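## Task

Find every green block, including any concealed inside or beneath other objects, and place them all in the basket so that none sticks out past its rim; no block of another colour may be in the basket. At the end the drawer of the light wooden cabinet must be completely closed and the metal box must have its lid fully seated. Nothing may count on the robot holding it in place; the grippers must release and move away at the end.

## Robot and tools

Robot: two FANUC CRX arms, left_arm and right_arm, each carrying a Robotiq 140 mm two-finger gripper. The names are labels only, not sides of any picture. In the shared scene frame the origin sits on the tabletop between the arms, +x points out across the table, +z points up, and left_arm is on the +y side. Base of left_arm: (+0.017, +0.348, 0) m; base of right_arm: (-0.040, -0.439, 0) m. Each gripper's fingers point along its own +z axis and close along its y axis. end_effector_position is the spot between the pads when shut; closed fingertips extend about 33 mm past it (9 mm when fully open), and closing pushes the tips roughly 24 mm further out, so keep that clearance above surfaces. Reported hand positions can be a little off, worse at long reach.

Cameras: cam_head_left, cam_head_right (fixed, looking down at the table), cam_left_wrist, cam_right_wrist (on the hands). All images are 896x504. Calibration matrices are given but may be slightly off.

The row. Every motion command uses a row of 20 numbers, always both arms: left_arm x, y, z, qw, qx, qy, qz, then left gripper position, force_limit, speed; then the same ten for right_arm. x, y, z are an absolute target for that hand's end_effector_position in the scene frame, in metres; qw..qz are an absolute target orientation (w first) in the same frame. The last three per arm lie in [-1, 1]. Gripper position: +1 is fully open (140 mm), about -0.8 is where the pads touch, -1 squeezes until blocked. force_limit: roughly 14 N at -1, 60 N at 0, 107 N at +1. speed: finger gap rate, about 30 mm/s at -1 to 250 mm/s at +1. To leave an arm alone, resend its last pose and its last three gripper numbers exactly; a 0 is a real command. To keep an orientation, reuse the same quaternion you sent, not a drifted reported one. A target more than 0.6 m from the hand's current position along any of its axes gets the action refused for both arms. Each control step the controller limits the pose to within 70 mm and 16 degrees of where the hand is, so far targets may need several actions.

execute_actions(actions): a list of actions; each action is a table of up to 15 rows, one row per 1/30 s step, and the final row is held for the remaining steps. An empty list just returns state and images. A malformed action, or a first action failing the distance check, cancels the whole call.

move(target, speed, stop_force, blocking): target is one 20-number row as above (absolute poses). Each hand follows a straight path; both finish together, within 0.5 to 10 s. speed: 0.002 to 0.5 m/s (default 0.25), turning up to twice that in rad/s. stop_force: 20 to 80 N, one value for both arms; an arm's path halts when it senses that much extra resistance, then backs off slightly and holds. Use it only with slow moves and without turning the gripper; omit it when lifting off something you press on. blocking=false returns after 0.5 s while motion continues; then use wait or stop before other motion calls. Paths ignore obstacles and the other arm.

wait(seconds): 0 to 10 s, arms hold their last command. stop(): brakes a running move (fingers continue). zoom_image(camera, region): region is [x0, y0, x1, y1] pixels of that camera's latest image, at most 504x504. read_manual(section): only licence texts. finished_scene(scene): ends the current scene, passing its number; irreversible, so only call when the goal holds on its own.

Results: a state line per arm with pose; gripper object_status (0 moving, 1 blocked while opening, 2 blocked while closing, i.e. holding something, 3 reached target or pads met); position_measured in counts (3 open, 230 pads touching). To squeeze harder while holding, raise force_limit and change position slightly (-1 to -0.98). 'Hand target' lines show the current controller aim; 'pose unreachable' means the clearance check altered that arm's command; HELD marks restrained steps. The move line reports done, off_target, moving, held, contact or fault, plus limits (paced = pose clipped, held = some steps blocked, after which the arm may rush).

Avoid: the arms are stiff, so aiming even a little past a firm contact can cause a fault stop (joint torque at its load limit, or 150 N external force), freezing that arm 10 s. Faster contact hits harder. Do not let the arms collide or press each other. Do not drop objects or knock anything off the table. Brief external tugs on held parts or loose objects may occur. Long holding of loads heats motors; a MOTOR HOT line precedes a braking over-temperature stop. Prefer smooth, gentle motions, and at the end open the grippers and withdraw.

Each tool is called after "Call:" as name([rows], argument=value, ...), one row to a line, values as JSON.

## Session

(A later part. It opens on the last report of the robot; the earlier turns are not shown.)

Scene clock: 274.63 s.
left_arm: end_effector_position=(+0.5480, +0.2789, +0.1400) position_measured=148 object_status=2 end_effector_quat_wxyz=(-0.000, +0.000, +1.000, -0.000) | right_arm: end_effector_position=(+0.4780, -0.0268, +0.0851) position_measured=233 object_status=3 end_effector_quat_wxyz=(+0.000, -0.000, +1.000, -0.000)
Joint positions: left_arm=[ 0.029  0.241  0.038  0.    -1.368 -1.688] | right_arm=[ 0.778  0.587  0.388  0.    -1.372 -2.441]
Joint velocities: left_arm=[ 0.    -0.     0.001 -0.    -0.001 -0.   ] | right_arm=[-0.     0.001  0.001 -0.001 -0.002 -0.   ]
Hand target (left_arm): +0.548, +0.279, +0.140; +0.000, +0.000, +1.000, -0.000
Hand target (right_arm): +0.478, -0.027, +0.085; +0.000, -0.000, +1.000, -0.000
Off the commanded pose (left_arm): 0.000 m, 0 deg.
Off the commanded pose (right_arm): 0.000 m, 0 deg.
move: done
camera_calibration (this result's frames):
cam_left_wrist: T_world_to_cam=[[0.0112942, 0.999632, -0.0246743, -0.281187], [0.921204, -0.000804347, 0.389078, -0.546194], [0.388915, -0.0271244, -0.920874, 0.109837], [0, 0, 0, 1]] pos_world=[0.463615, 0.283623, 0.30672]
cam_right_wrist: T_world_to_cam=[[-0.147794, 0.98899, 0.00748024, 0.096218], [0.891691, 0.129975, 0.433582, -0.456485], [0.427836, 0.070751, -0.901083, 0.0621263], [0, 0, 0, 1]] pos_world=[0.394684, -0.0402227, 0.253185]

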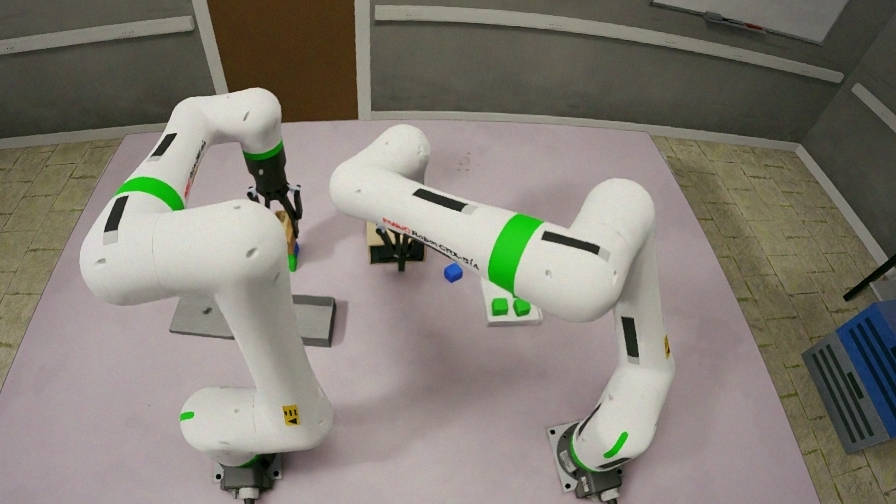

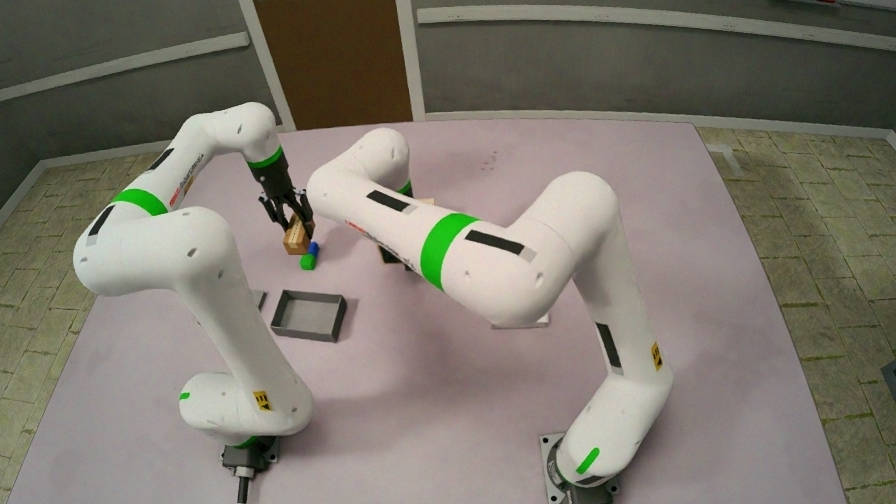

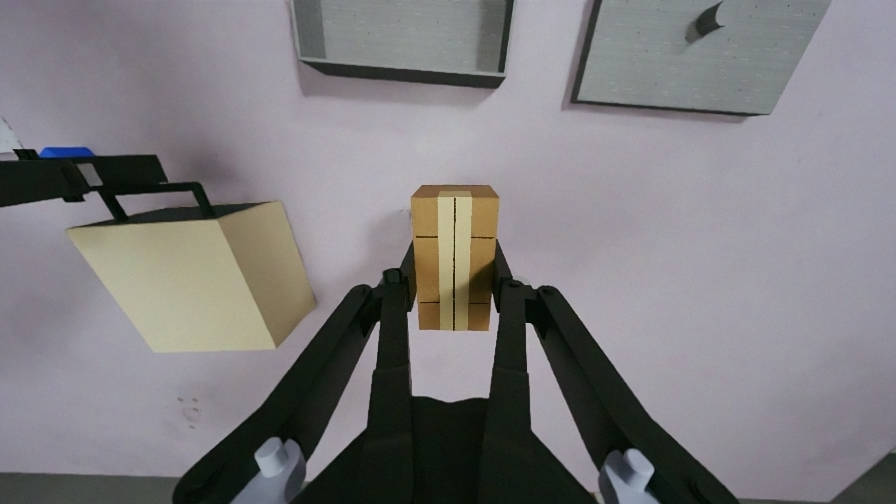

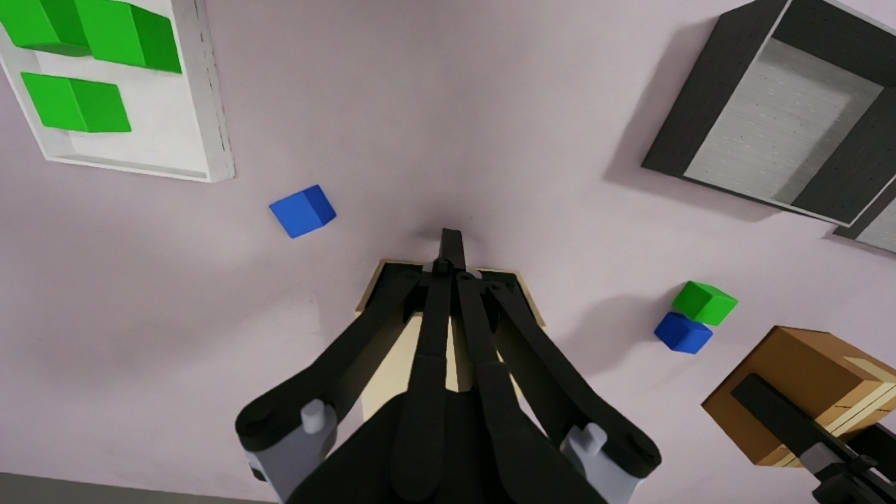

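Green and blue under it. Finish the drawer slowly first.

Call:
move(target=[0.548,0.279,0.14,0,0,1,0,-1,0,0, 0.495,-0.025,0.085,0,0,1,0,-1,0,0], speed=0.012, stop_force=20)

Call:
move(target=[0.60,0.45,0.12,0,0,1,0,-1,0,0, 0.40,-0.034,0.12,0,0,1,0,-1,0,0], speed=0.2)

Call:
move(target=[0.60,0.45,0.047,0,0,1,0,-1,0,0, 0.32,-0.35,0.25,0,0,1,0,-1,0,0], speed=0.25)

Call:
move(target=[0.60,0.45,0.047,0,0,1,0,0.3,0,0, 0.32,-0.62,0.25,0,0,1,0,-1,0,0], speed=0.3)

Call:
move(target=[0.60,0.45,0.14,0,0,1,0,0.3,0,0, 0.32,-0.62,0.25,0,0,1,0,-1,0,0], speed=0.25)

Call:
move(target=[0.50,0.28,0.15,0,0,1,0,-0.1,0,0, 0.32,-0.62,0.25,0,0,1,0,-1,0,0], speed=0.25)

Scene clock: 289.50 s.
left_arm: end_effector_position=(+0.5480, +0.2790, +0.1400) position_measured=148 object_status=2 end_effector_quat_wxyz=(+0.000, -0.000, +1.000, +0.000) | right_arm: end_effector_position=(+0.4950, -0.0249, +0.0850) position_measured=233 object_status=3 end_effector_quat_wxyz=(+0.000, -0.000, +1.000, -0.000)
Joint positions: left_arm=[ 0.029  0.241  0.038 -0.    -1.368 -1.688] | right_arm=[ 0.76   0.626  0.448  0.    -1.394 -2.423]
Joint velocities: left_arm=[ 0.     0.    -0.001  0.     0.001 -0.002] | right_arm=[ 0.001  0.001  0.001 -0.    -0.001 -0.001]
Hand target (left_arm): +0.548, +0.279, +0.140; +0.000, -0.000, +1.000, -0.000
Hand target (right_arm): +0.495, -0.025, +0.085; +0.000, -0.000, +1.000, -0.000
Off the commanded pose (left_arm): 0.000 m, 0 deg.
Off the commanded pose (right_arm): 0.000 m, 0 deg.
move: done
camera_calibration (this result's frames):
cam_left_wrist: T_world_to_cam=[[0.0109933, 0.99964, -0.0244764, -0.281133], [0.921173, -0.000601903, 0.389153, -0.546297], [0.388998, -0.026825, -0.920848, 0.109737], [0, 0, 0, 1]] pos_world=[0.463637, 0.283646, 0.306763]
cam_right_wrist: T_world_to_cam=[[-0.14769, 0.989005, 0.00756732, 0.0968676], [0.891818, 0.129861, 0.433356, -0.471861], [0.427608, 0.0707512, -0.901191, 0.0548212], [0, 0, 0, 1]] pos_world=[0.411678, -0.0384047, 0.253155]

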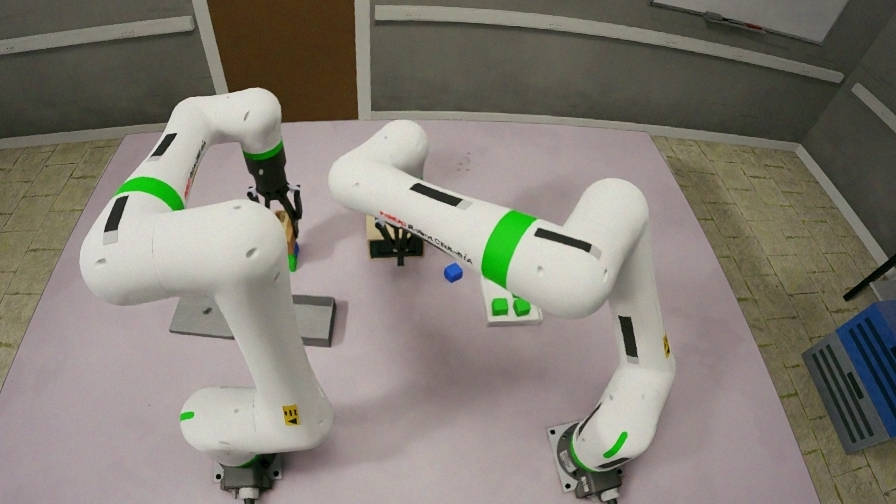

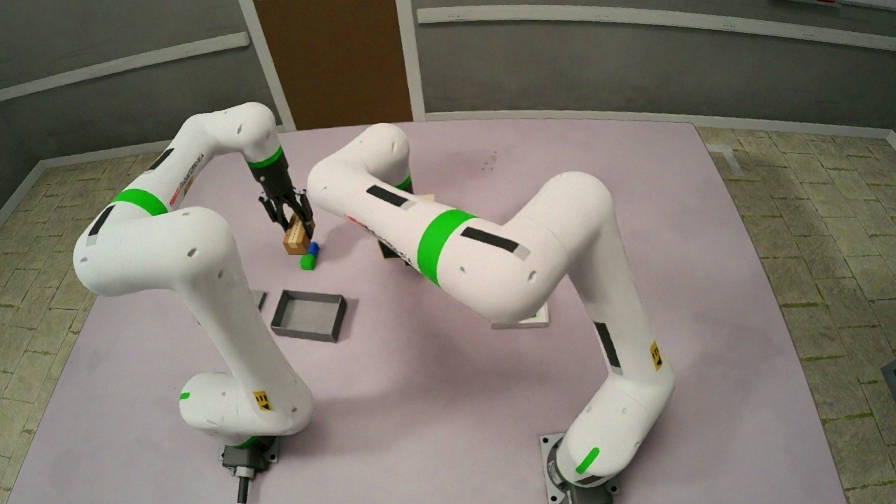

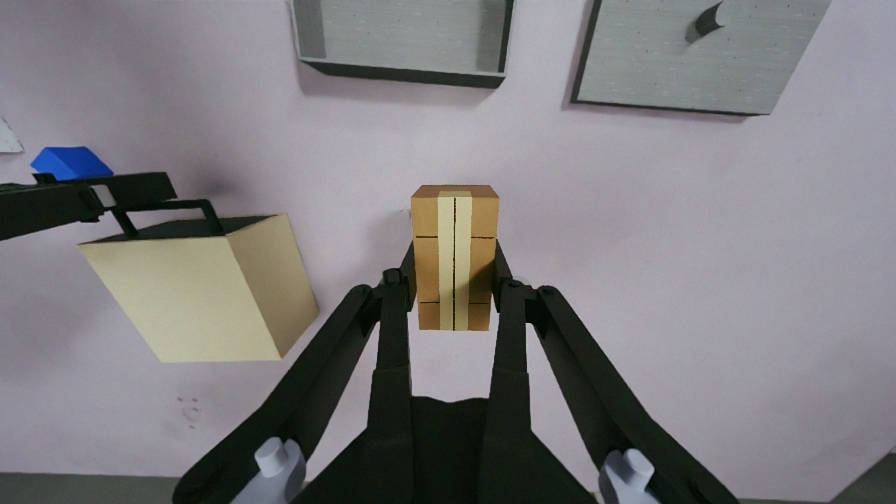

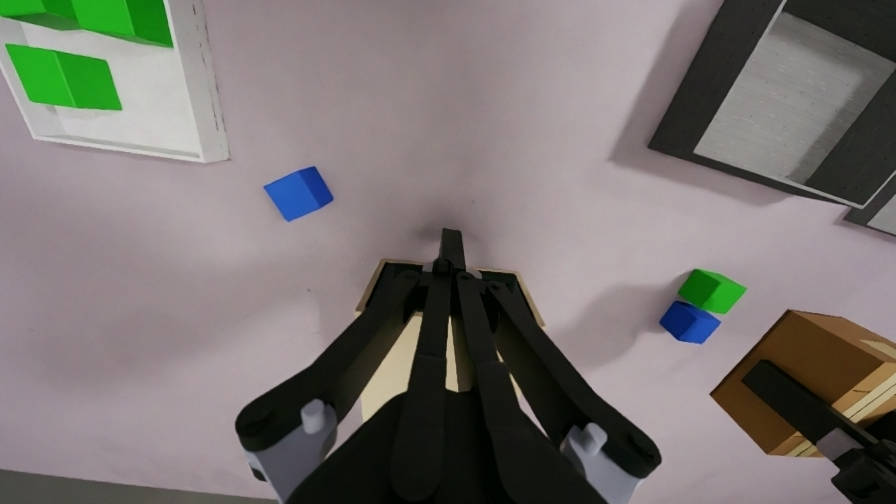

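Scene clock: 290.77 s.
left_arm: end_effector_position=(+0.5999, +0.4498, +0.1201) position_measured=148 object_status=2 end_effector_quat_wxyz=(+0.000, +0.000, +1.000, -0.000) | right_arm: end_effector_position=(+0.3999, -0.0343, +0.1199) position_measured=233 object_status=3 end_effector_quat_wxyz=(-0.000, +0.000, +1.000, +0.000)
Joint positions: left_arm=[ 0.308  0.39   0.184  0.001 -1.365 -1.967] | right_arm=[ 0.871  0.405  0.205 -0.001 -1.371 -2.533]
Joint velocities: left_arm=[0.001 0.001 0.    0.    0.    0.   ] | right_arm=[-0.    -0.    -0.001  0.003  0.002 -0.   ]
Hand target (left_arm): +0.600, +0.450, +0.120; +0.000, -0.000, +1.000, -0.000
Hand target (right_arm): +0.400, -0.034, +0.120; -0.000, +0.000, +1.000, +0.000
Off the commanded pose (left_arm): 0.000 m, 0 deg.
Off the commanded pose (right_arm): 0.000 m, 0 deg.
move: done
camera_calibration (this result's frames):
cam_left_wrist: T_world_to_cam=[[0.011064, 0.999624, -0.0251058, -0.45287], [0.920975, -0.000408115, 0.389621, -0.586256], [0.389464, -0.0274326, -0.920633, 0.0756905], [0, 0, 0, 1]] pos_world=[0.51546, 0.454537, 0.286731]
cam_right_wrist: T_world_to_cam=[[-0.147556, 0.989023, 0.00782303, 0.0916879], [0.892092, 0.129671, 0.432848, -0.400966], [0.427082, 0.0708482, -0.901433, 0.127841], [0, 0, 0, 1]] pos_world=[0.31663, -0.047745, 0.28808]

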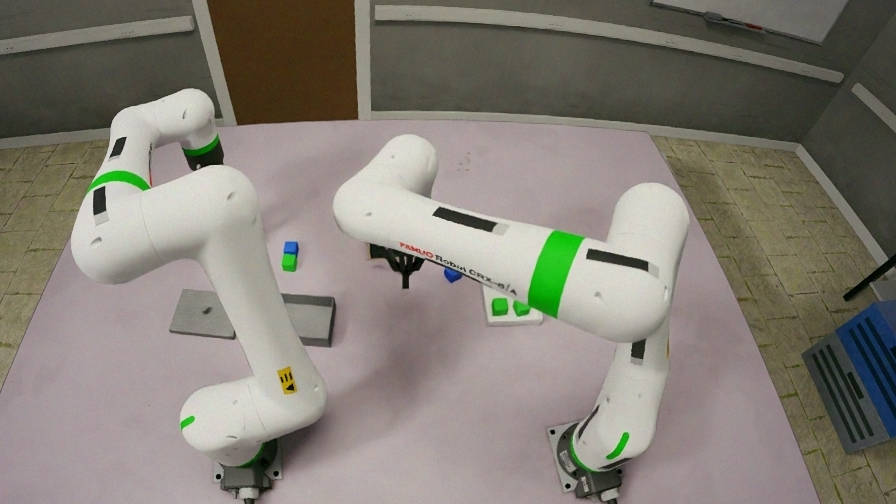

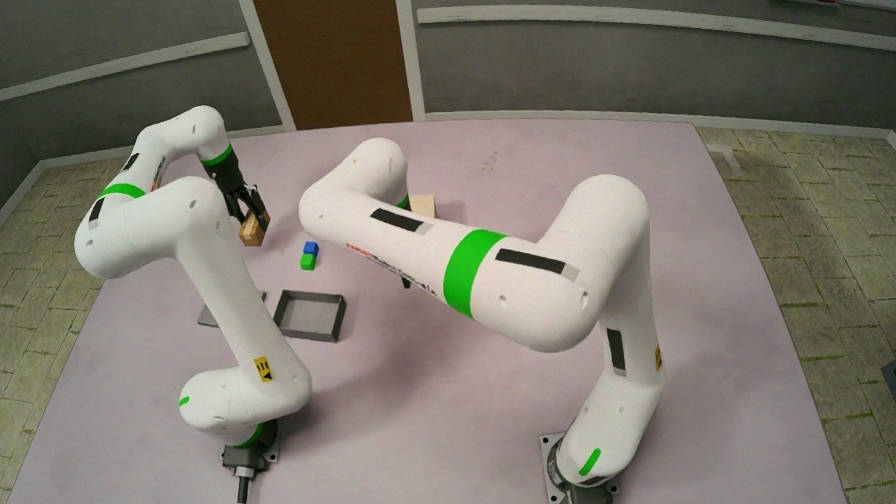

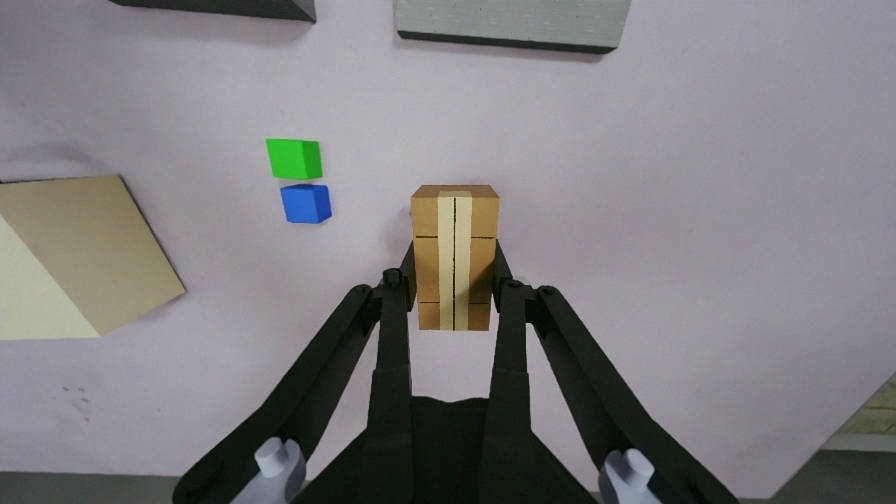

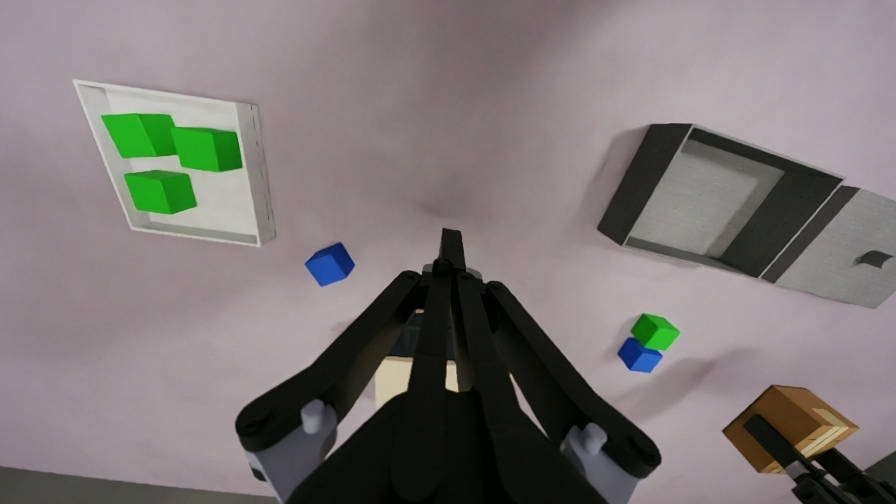

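Scene clock: 292.60 s.
left_arm: end_effector_position=(+0.6000, +0.4500, +0.0470) position_measured=148 object_status=2 end_effector_quat_wxyz=(-0.000, -0.000, +1.000, +0.000) | right_arm: end_effector_position=(+0.3212, -0.3504, +0.2498) position_measured=233 object_status=3 end_effector_quat_wxyz=(+0.000, -0.000, +1.000, -0.000)
Joint positions: left_arm=[ 0.308  0.441  0.079 -0.    -1.209 -1.966] | right_arm=[ 0.506 -0.201 -0.155  0.001 -1.616 -2.168]
Joint velocities: left_arm=[-0.    -0.    -0.001 -0.    -0.     0.001] | right_arm=[ 0.     0.001 -0.    -0.    -0.001 -0.   ]
Hand target (left_arm): +0.600, +0.450, +0.047; -0.000, -0.000, +1.000, +0.000
Hand target (right_arm): +0.321, -0.350, +0.250; +0.000, -0.000, +1.000, -0.000
Off the commanded pose (left_arm): 0.000 m, 0 deg.
Off the commanded pose (right_arm): 0.001 m, 0 deg.
move: done
camera_calibration (this result's frames):
cam_left_wrist: T_world_to_cam=[[0.0107914, 0.999644, -0.0244001, -0.454842], [0.921211, -0.000448125, 0.389064, -0.557987], [0.388914, -0.0266761, -0.920888, 0.0084101], [0, 0, 0, 1]] pos_world=[0.515661, 0.454654, 0.213739]
cam_right_wrist: T_world_to_cam=[[-0.148018, 0.988959, 0.00708861, 0.392033], [0.891419, 0.130308, 0.434042, -0.345935], [0.428326, 0.0705648, -0.900865, 0.300302], [0, 0, 0, 1]] pos_world=[0.237774, -0.363818, 0.417903]

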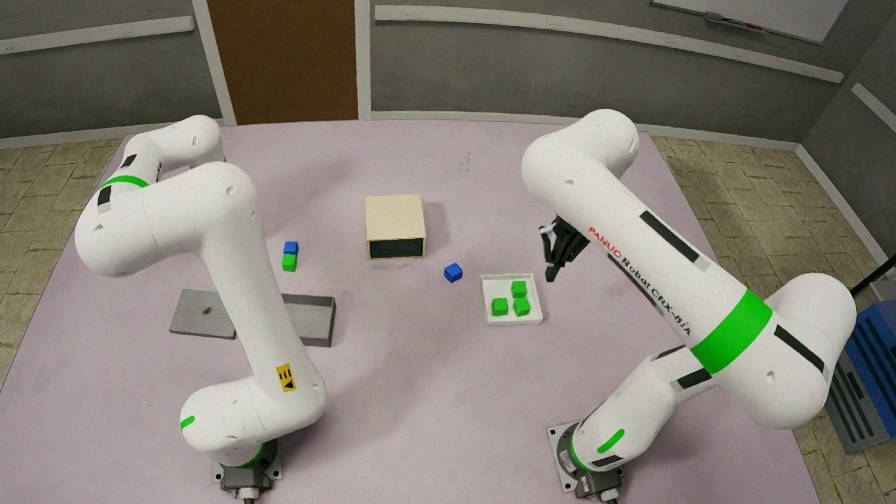

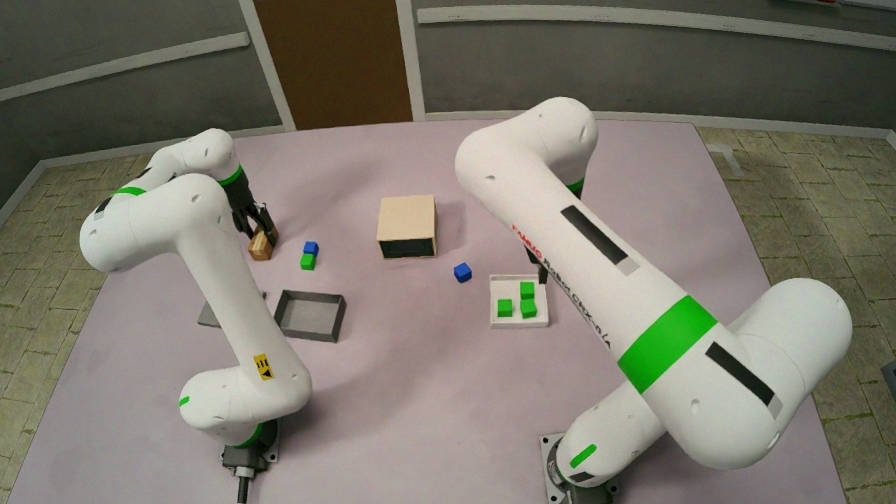

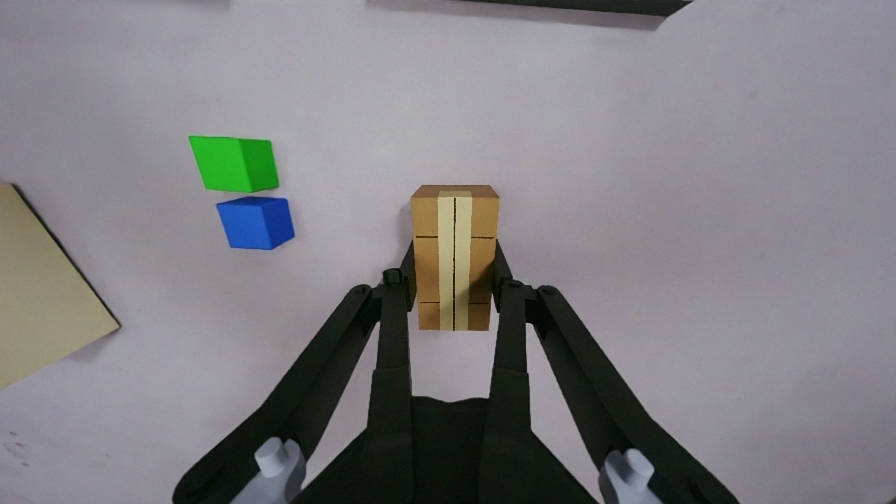

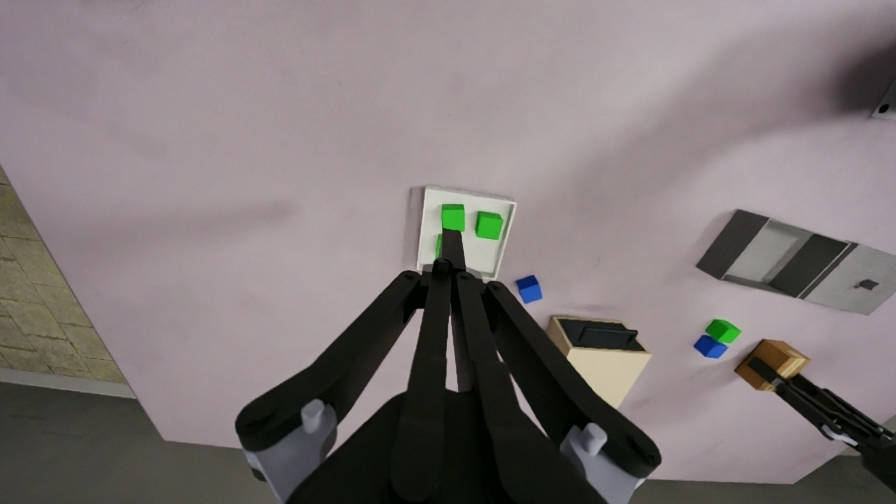

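Scene clock: 293.97 s.
left_arm: end_effector_position=(+0.6000, +0.4500, +0.0470) position_measured=91 object_status=3 end_effector_quat_wxyz=(-0.000, +0.000, +1.000, +0.000) | right_arm: end_effector_position=(+0.3213, -0.6203, +0.2500) position_measured=233 object_status=3 end_effector_quat_wxyz=(+0.001, -0.000, +1.000, -0.001)
Joint positions: left_arm=[ 0.308  0.441  0.079 -0.    -1.209 -1.966] | right_arm=[-0.229 -0.117 -0.084  0.001 -1.602 -1.433]
Joint velocities: left_arm=[ 0.     0.    -0.001  0.    -0.    -0.   ] | right_arm=[-0.002 -0.     0.001 -0.    -0.001  0.001]
Hand target (left_arm): +0.600, +0.450, +0.047; -0.000, +0.000, +1.000, +0.000
Hand target (right_arm): +0.321, -0.620, +0.250; +0.001, +0.000, +1.000, -0.001
Off the commanded pose (left_arm): 0.000 m, 0 deg.
Off the commanded pose (right_arm): 0.001 m, 0 deg.
move: done
camera_calibration (this result's frames):
cam_left_wrist: T_world_to_cam=[[0.0110235, 0.999641, -0.0244247, -0.454965], [0.921233, -0.000654013, 0.389011, -0.557856], [0.388856, -0.0267891, -0.920909, 0.00846814], [0, 0, 0, 1]] pos_world=[0.515638, 0.454664, 0.213698]
cam_right_wrist: T_world_to_cam=[[-0.147698, 0.989015, 0.00583563, 0.65926], [0.891227, 0.130532, 0.434368, -0.310817], [0.428835, 0.0693562, -0.900717, 0.318555], [0, 0, 0, 1]] pos_world=[0.237773, -0.633541, 0.418089]

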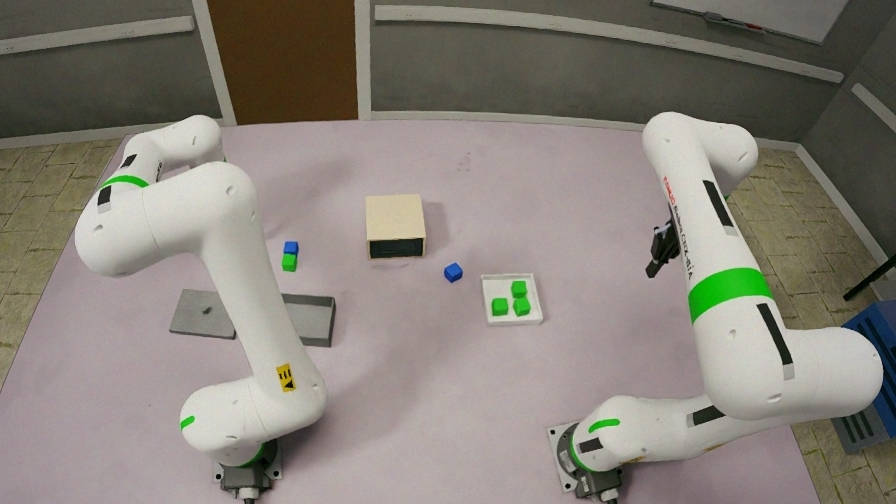

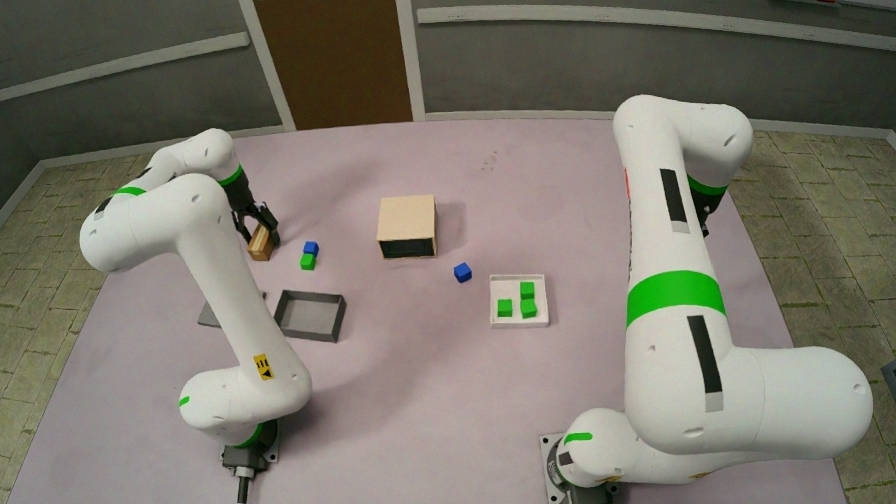

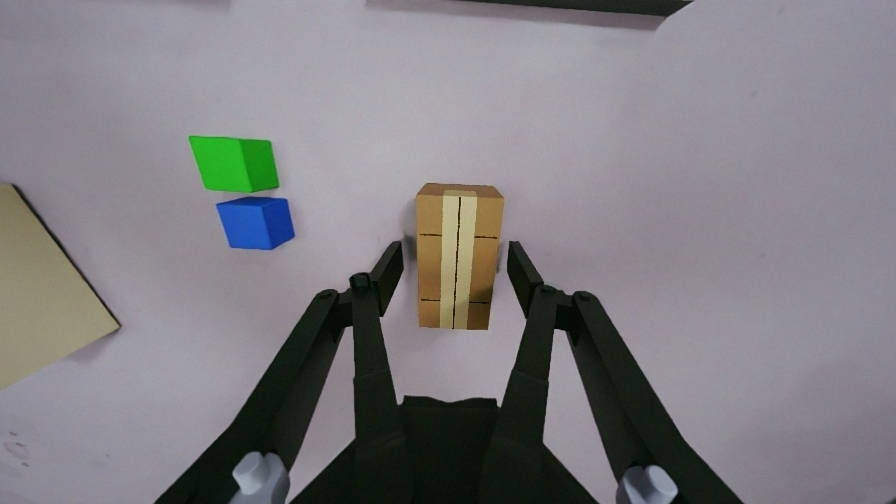

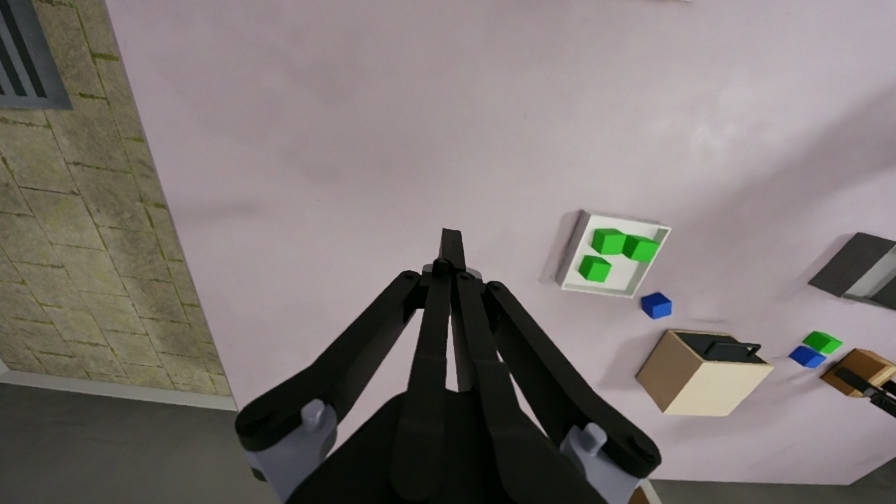

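Scene clock: 294.73 s.
left_arm: end_effector_position=(+0.6000, +0.4499, +0.1401) position_measured=91 object_status=3 end_effector_quat_wxyz=(+0.000, +0.000, +1.000, -0.000) | right_arm: end_effector_position=(+0.3200, -0.6200, +0.2500) position_measured=233 object_status=3 end_effector_quat_wxyz=(-0.000, +0.000, +1.000, -0.000)
Joint positions: left_arm=[ 0.308  0.381  0.22   0.    -1.41  -1.967] | right_arm=[-0.23  -0.118 -0.085  0.    -1.604 -1.432]
Joint velocities: left_arm=[ 0.     0.003  0.001 -0.002 -0.003 -0.   ] | right_arm=[ 0.    -0.001 -0.001 -0.     0.     0.001]
Hand target (left_arm): +0.600, +0.450, +0.140; +0.000, +0.000, +1.000, -0.000
Hand target (right_arm): +0.320, -0.620, +0.250; -0.000, +0.000, +1.000, -0.000
Off the commanded pose (left_arm): 0.000 m, 0 deg.
Off the commanded pose (right_arm): 0.000 m, 0 deg.
move: done
camera_calibration (this result's frames):
cam_left_wrist: T_world_to_cam=[[0.011506, 0.999634, -0.0245032, -0.452883], [0.921094, -0.00105852, 0.389338, -0.593888], [0.389169, -0.0270495, -0.920769, 0.0941867], [0, 0, 0, 1]] pos_world=[0.515583, 0.454636, 0.30685]
cam_right_wrist: T_world_to_cam=[[-0.147659, 0.989009, 0.00758128, 0.658275], [0.891846, 0.129831, 0.433307, -0.310031], [0.427561, 0.0707432, -0.901214, 0.320453], [0, 0, 0, 1]] pos_world=[0.236687, -0.633458, 0.418144]

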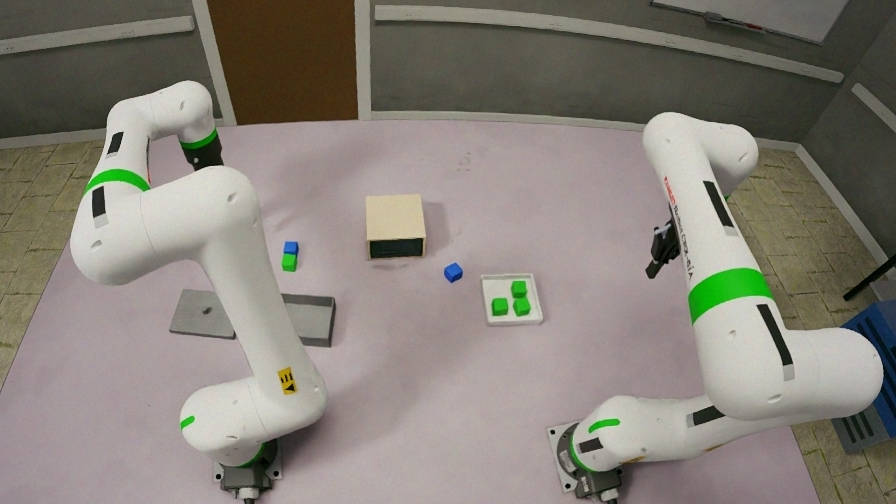

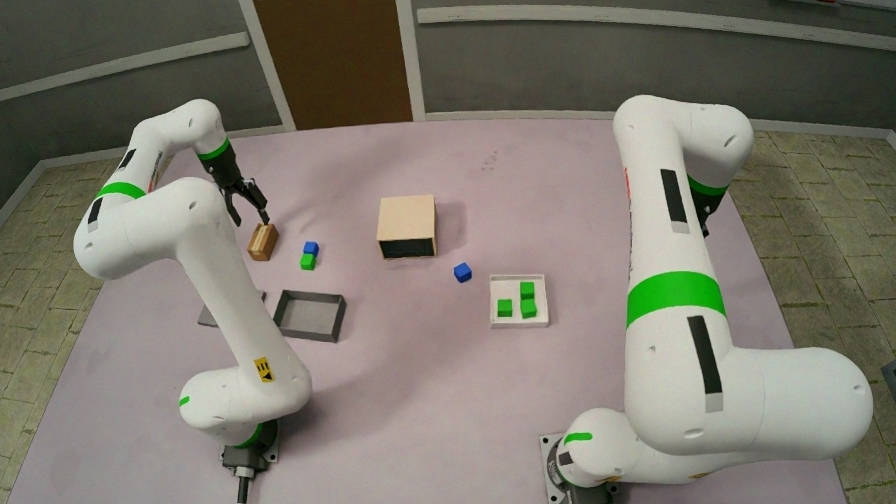

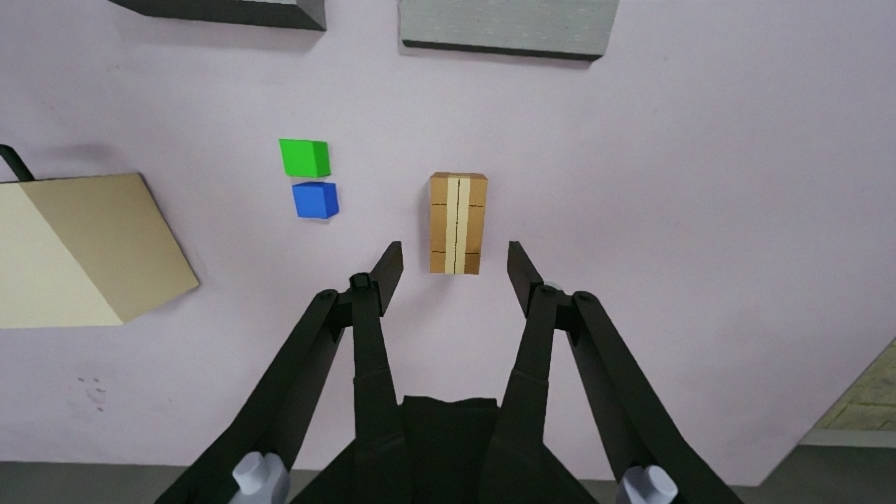

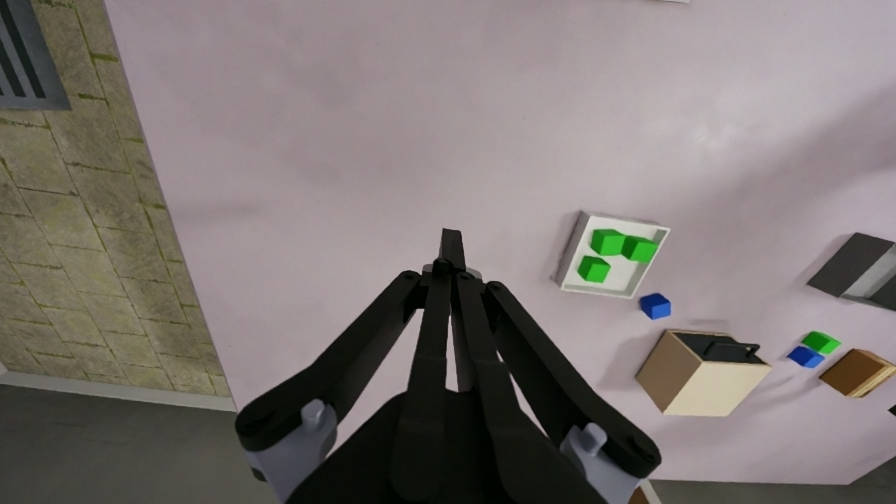

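Scene clock: 295.93 s.
left_arm: end_effector_position=(+0.5002, +0.2801, +0.1499) position_measured=141 object_status=3 end_effector_quat_wxyz=(-0.000, -0.000, +1.000, +0.000) | right_arm: end_effector_position=(+0.3200, -0.6200, +0.2500) position_measured=233 object_status=3 end_effector_quat_wxyz=(+0.000, +0.000, +1.000, +0.000)
Joint positions: left_arm=[ 0.043  0.119 -0.081 -0.001 -1.371 -1.701] | right_arm=[-0.23  -0.118 -0.085 -0.    -1.604 -1.432]
Joint velocities: left_arm=[-0.001 -0.001 -0.001 -0.001  0.    -0.001] | right_arm=[ 0.     0.002  0.001 -0.    -0.001 -0.   ]
Hand target (left_arm): +0.500, +0.280, +0.150; -0.000, -0.000, +1.000, +0.000
Hand target (right_arm): +0.320, -0.620, +0.250; -0.000, -0.000, +1.000, +0.000
Off the commanded pose (left_arm): 0.000 m, 0 deg.
Off the commanded pose (right_arm): 0.000 m, 0 deg.
move: done
camera_calibration (this result's frames):
cam_left_wrist: T_world_to_cam=[[0.0108578, 0.999655, -0.0239308, -0.281477], [0.921365, -0.000702344, 0.388699, -0.506079], [0.388548, -0.0262694, -0.921054, 0.137599], [0, 0, 0, 1]] pos_world=[0.415876, 0.284639, 0.316712]
cam_right_wrist: T_world_to_cam=[[-0.14766, 0.989009, 0.00758184, 0.658273], [0.891842, 0.129831, 0.433315, -0.310032], [0.427568, 0.070745, -0.901211, 0.320455], [0, 0, 0, 1]] pos_world=[0.236683, -0.633457, 0.418148]

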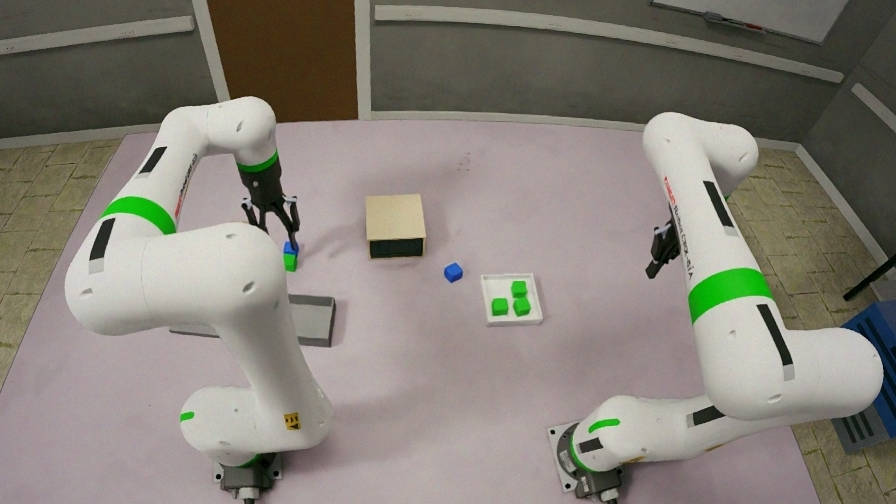

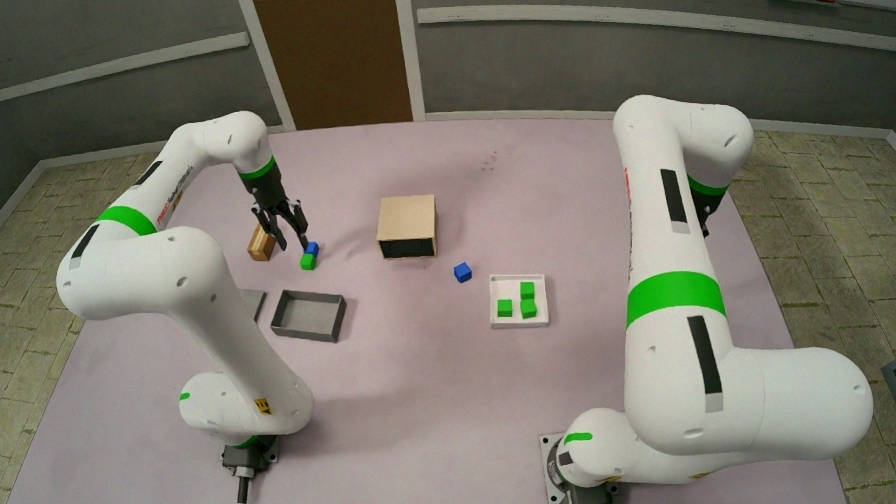

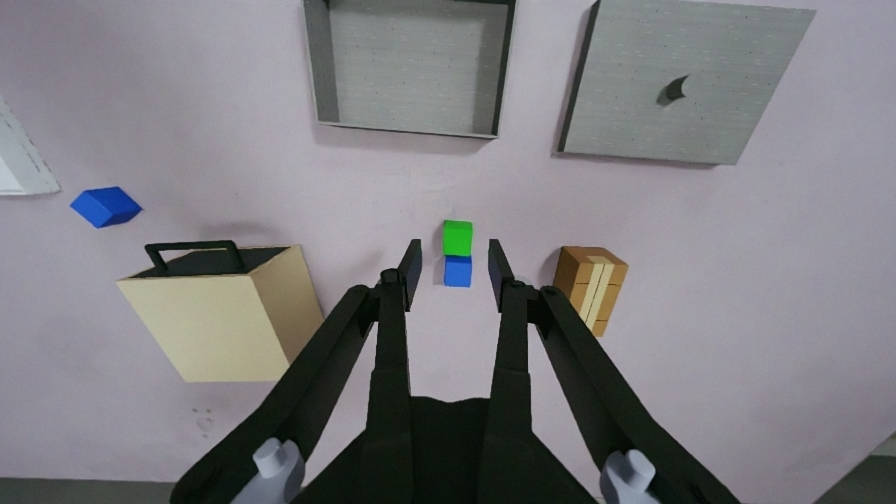

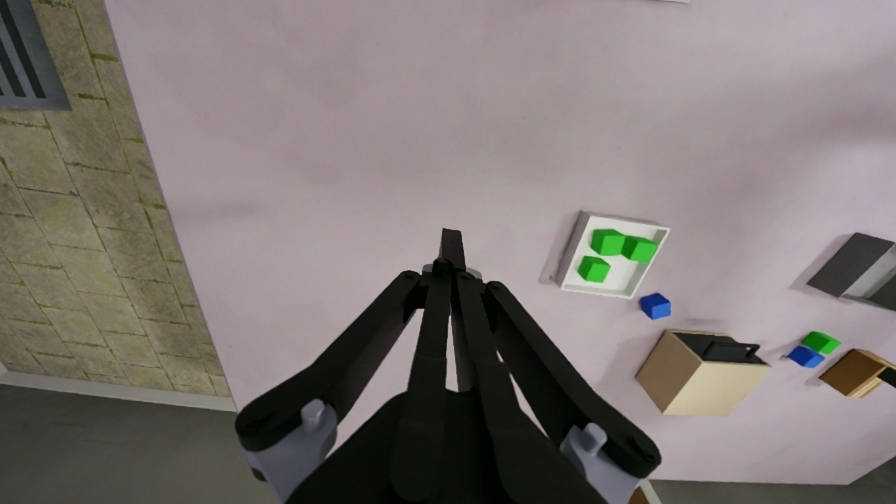

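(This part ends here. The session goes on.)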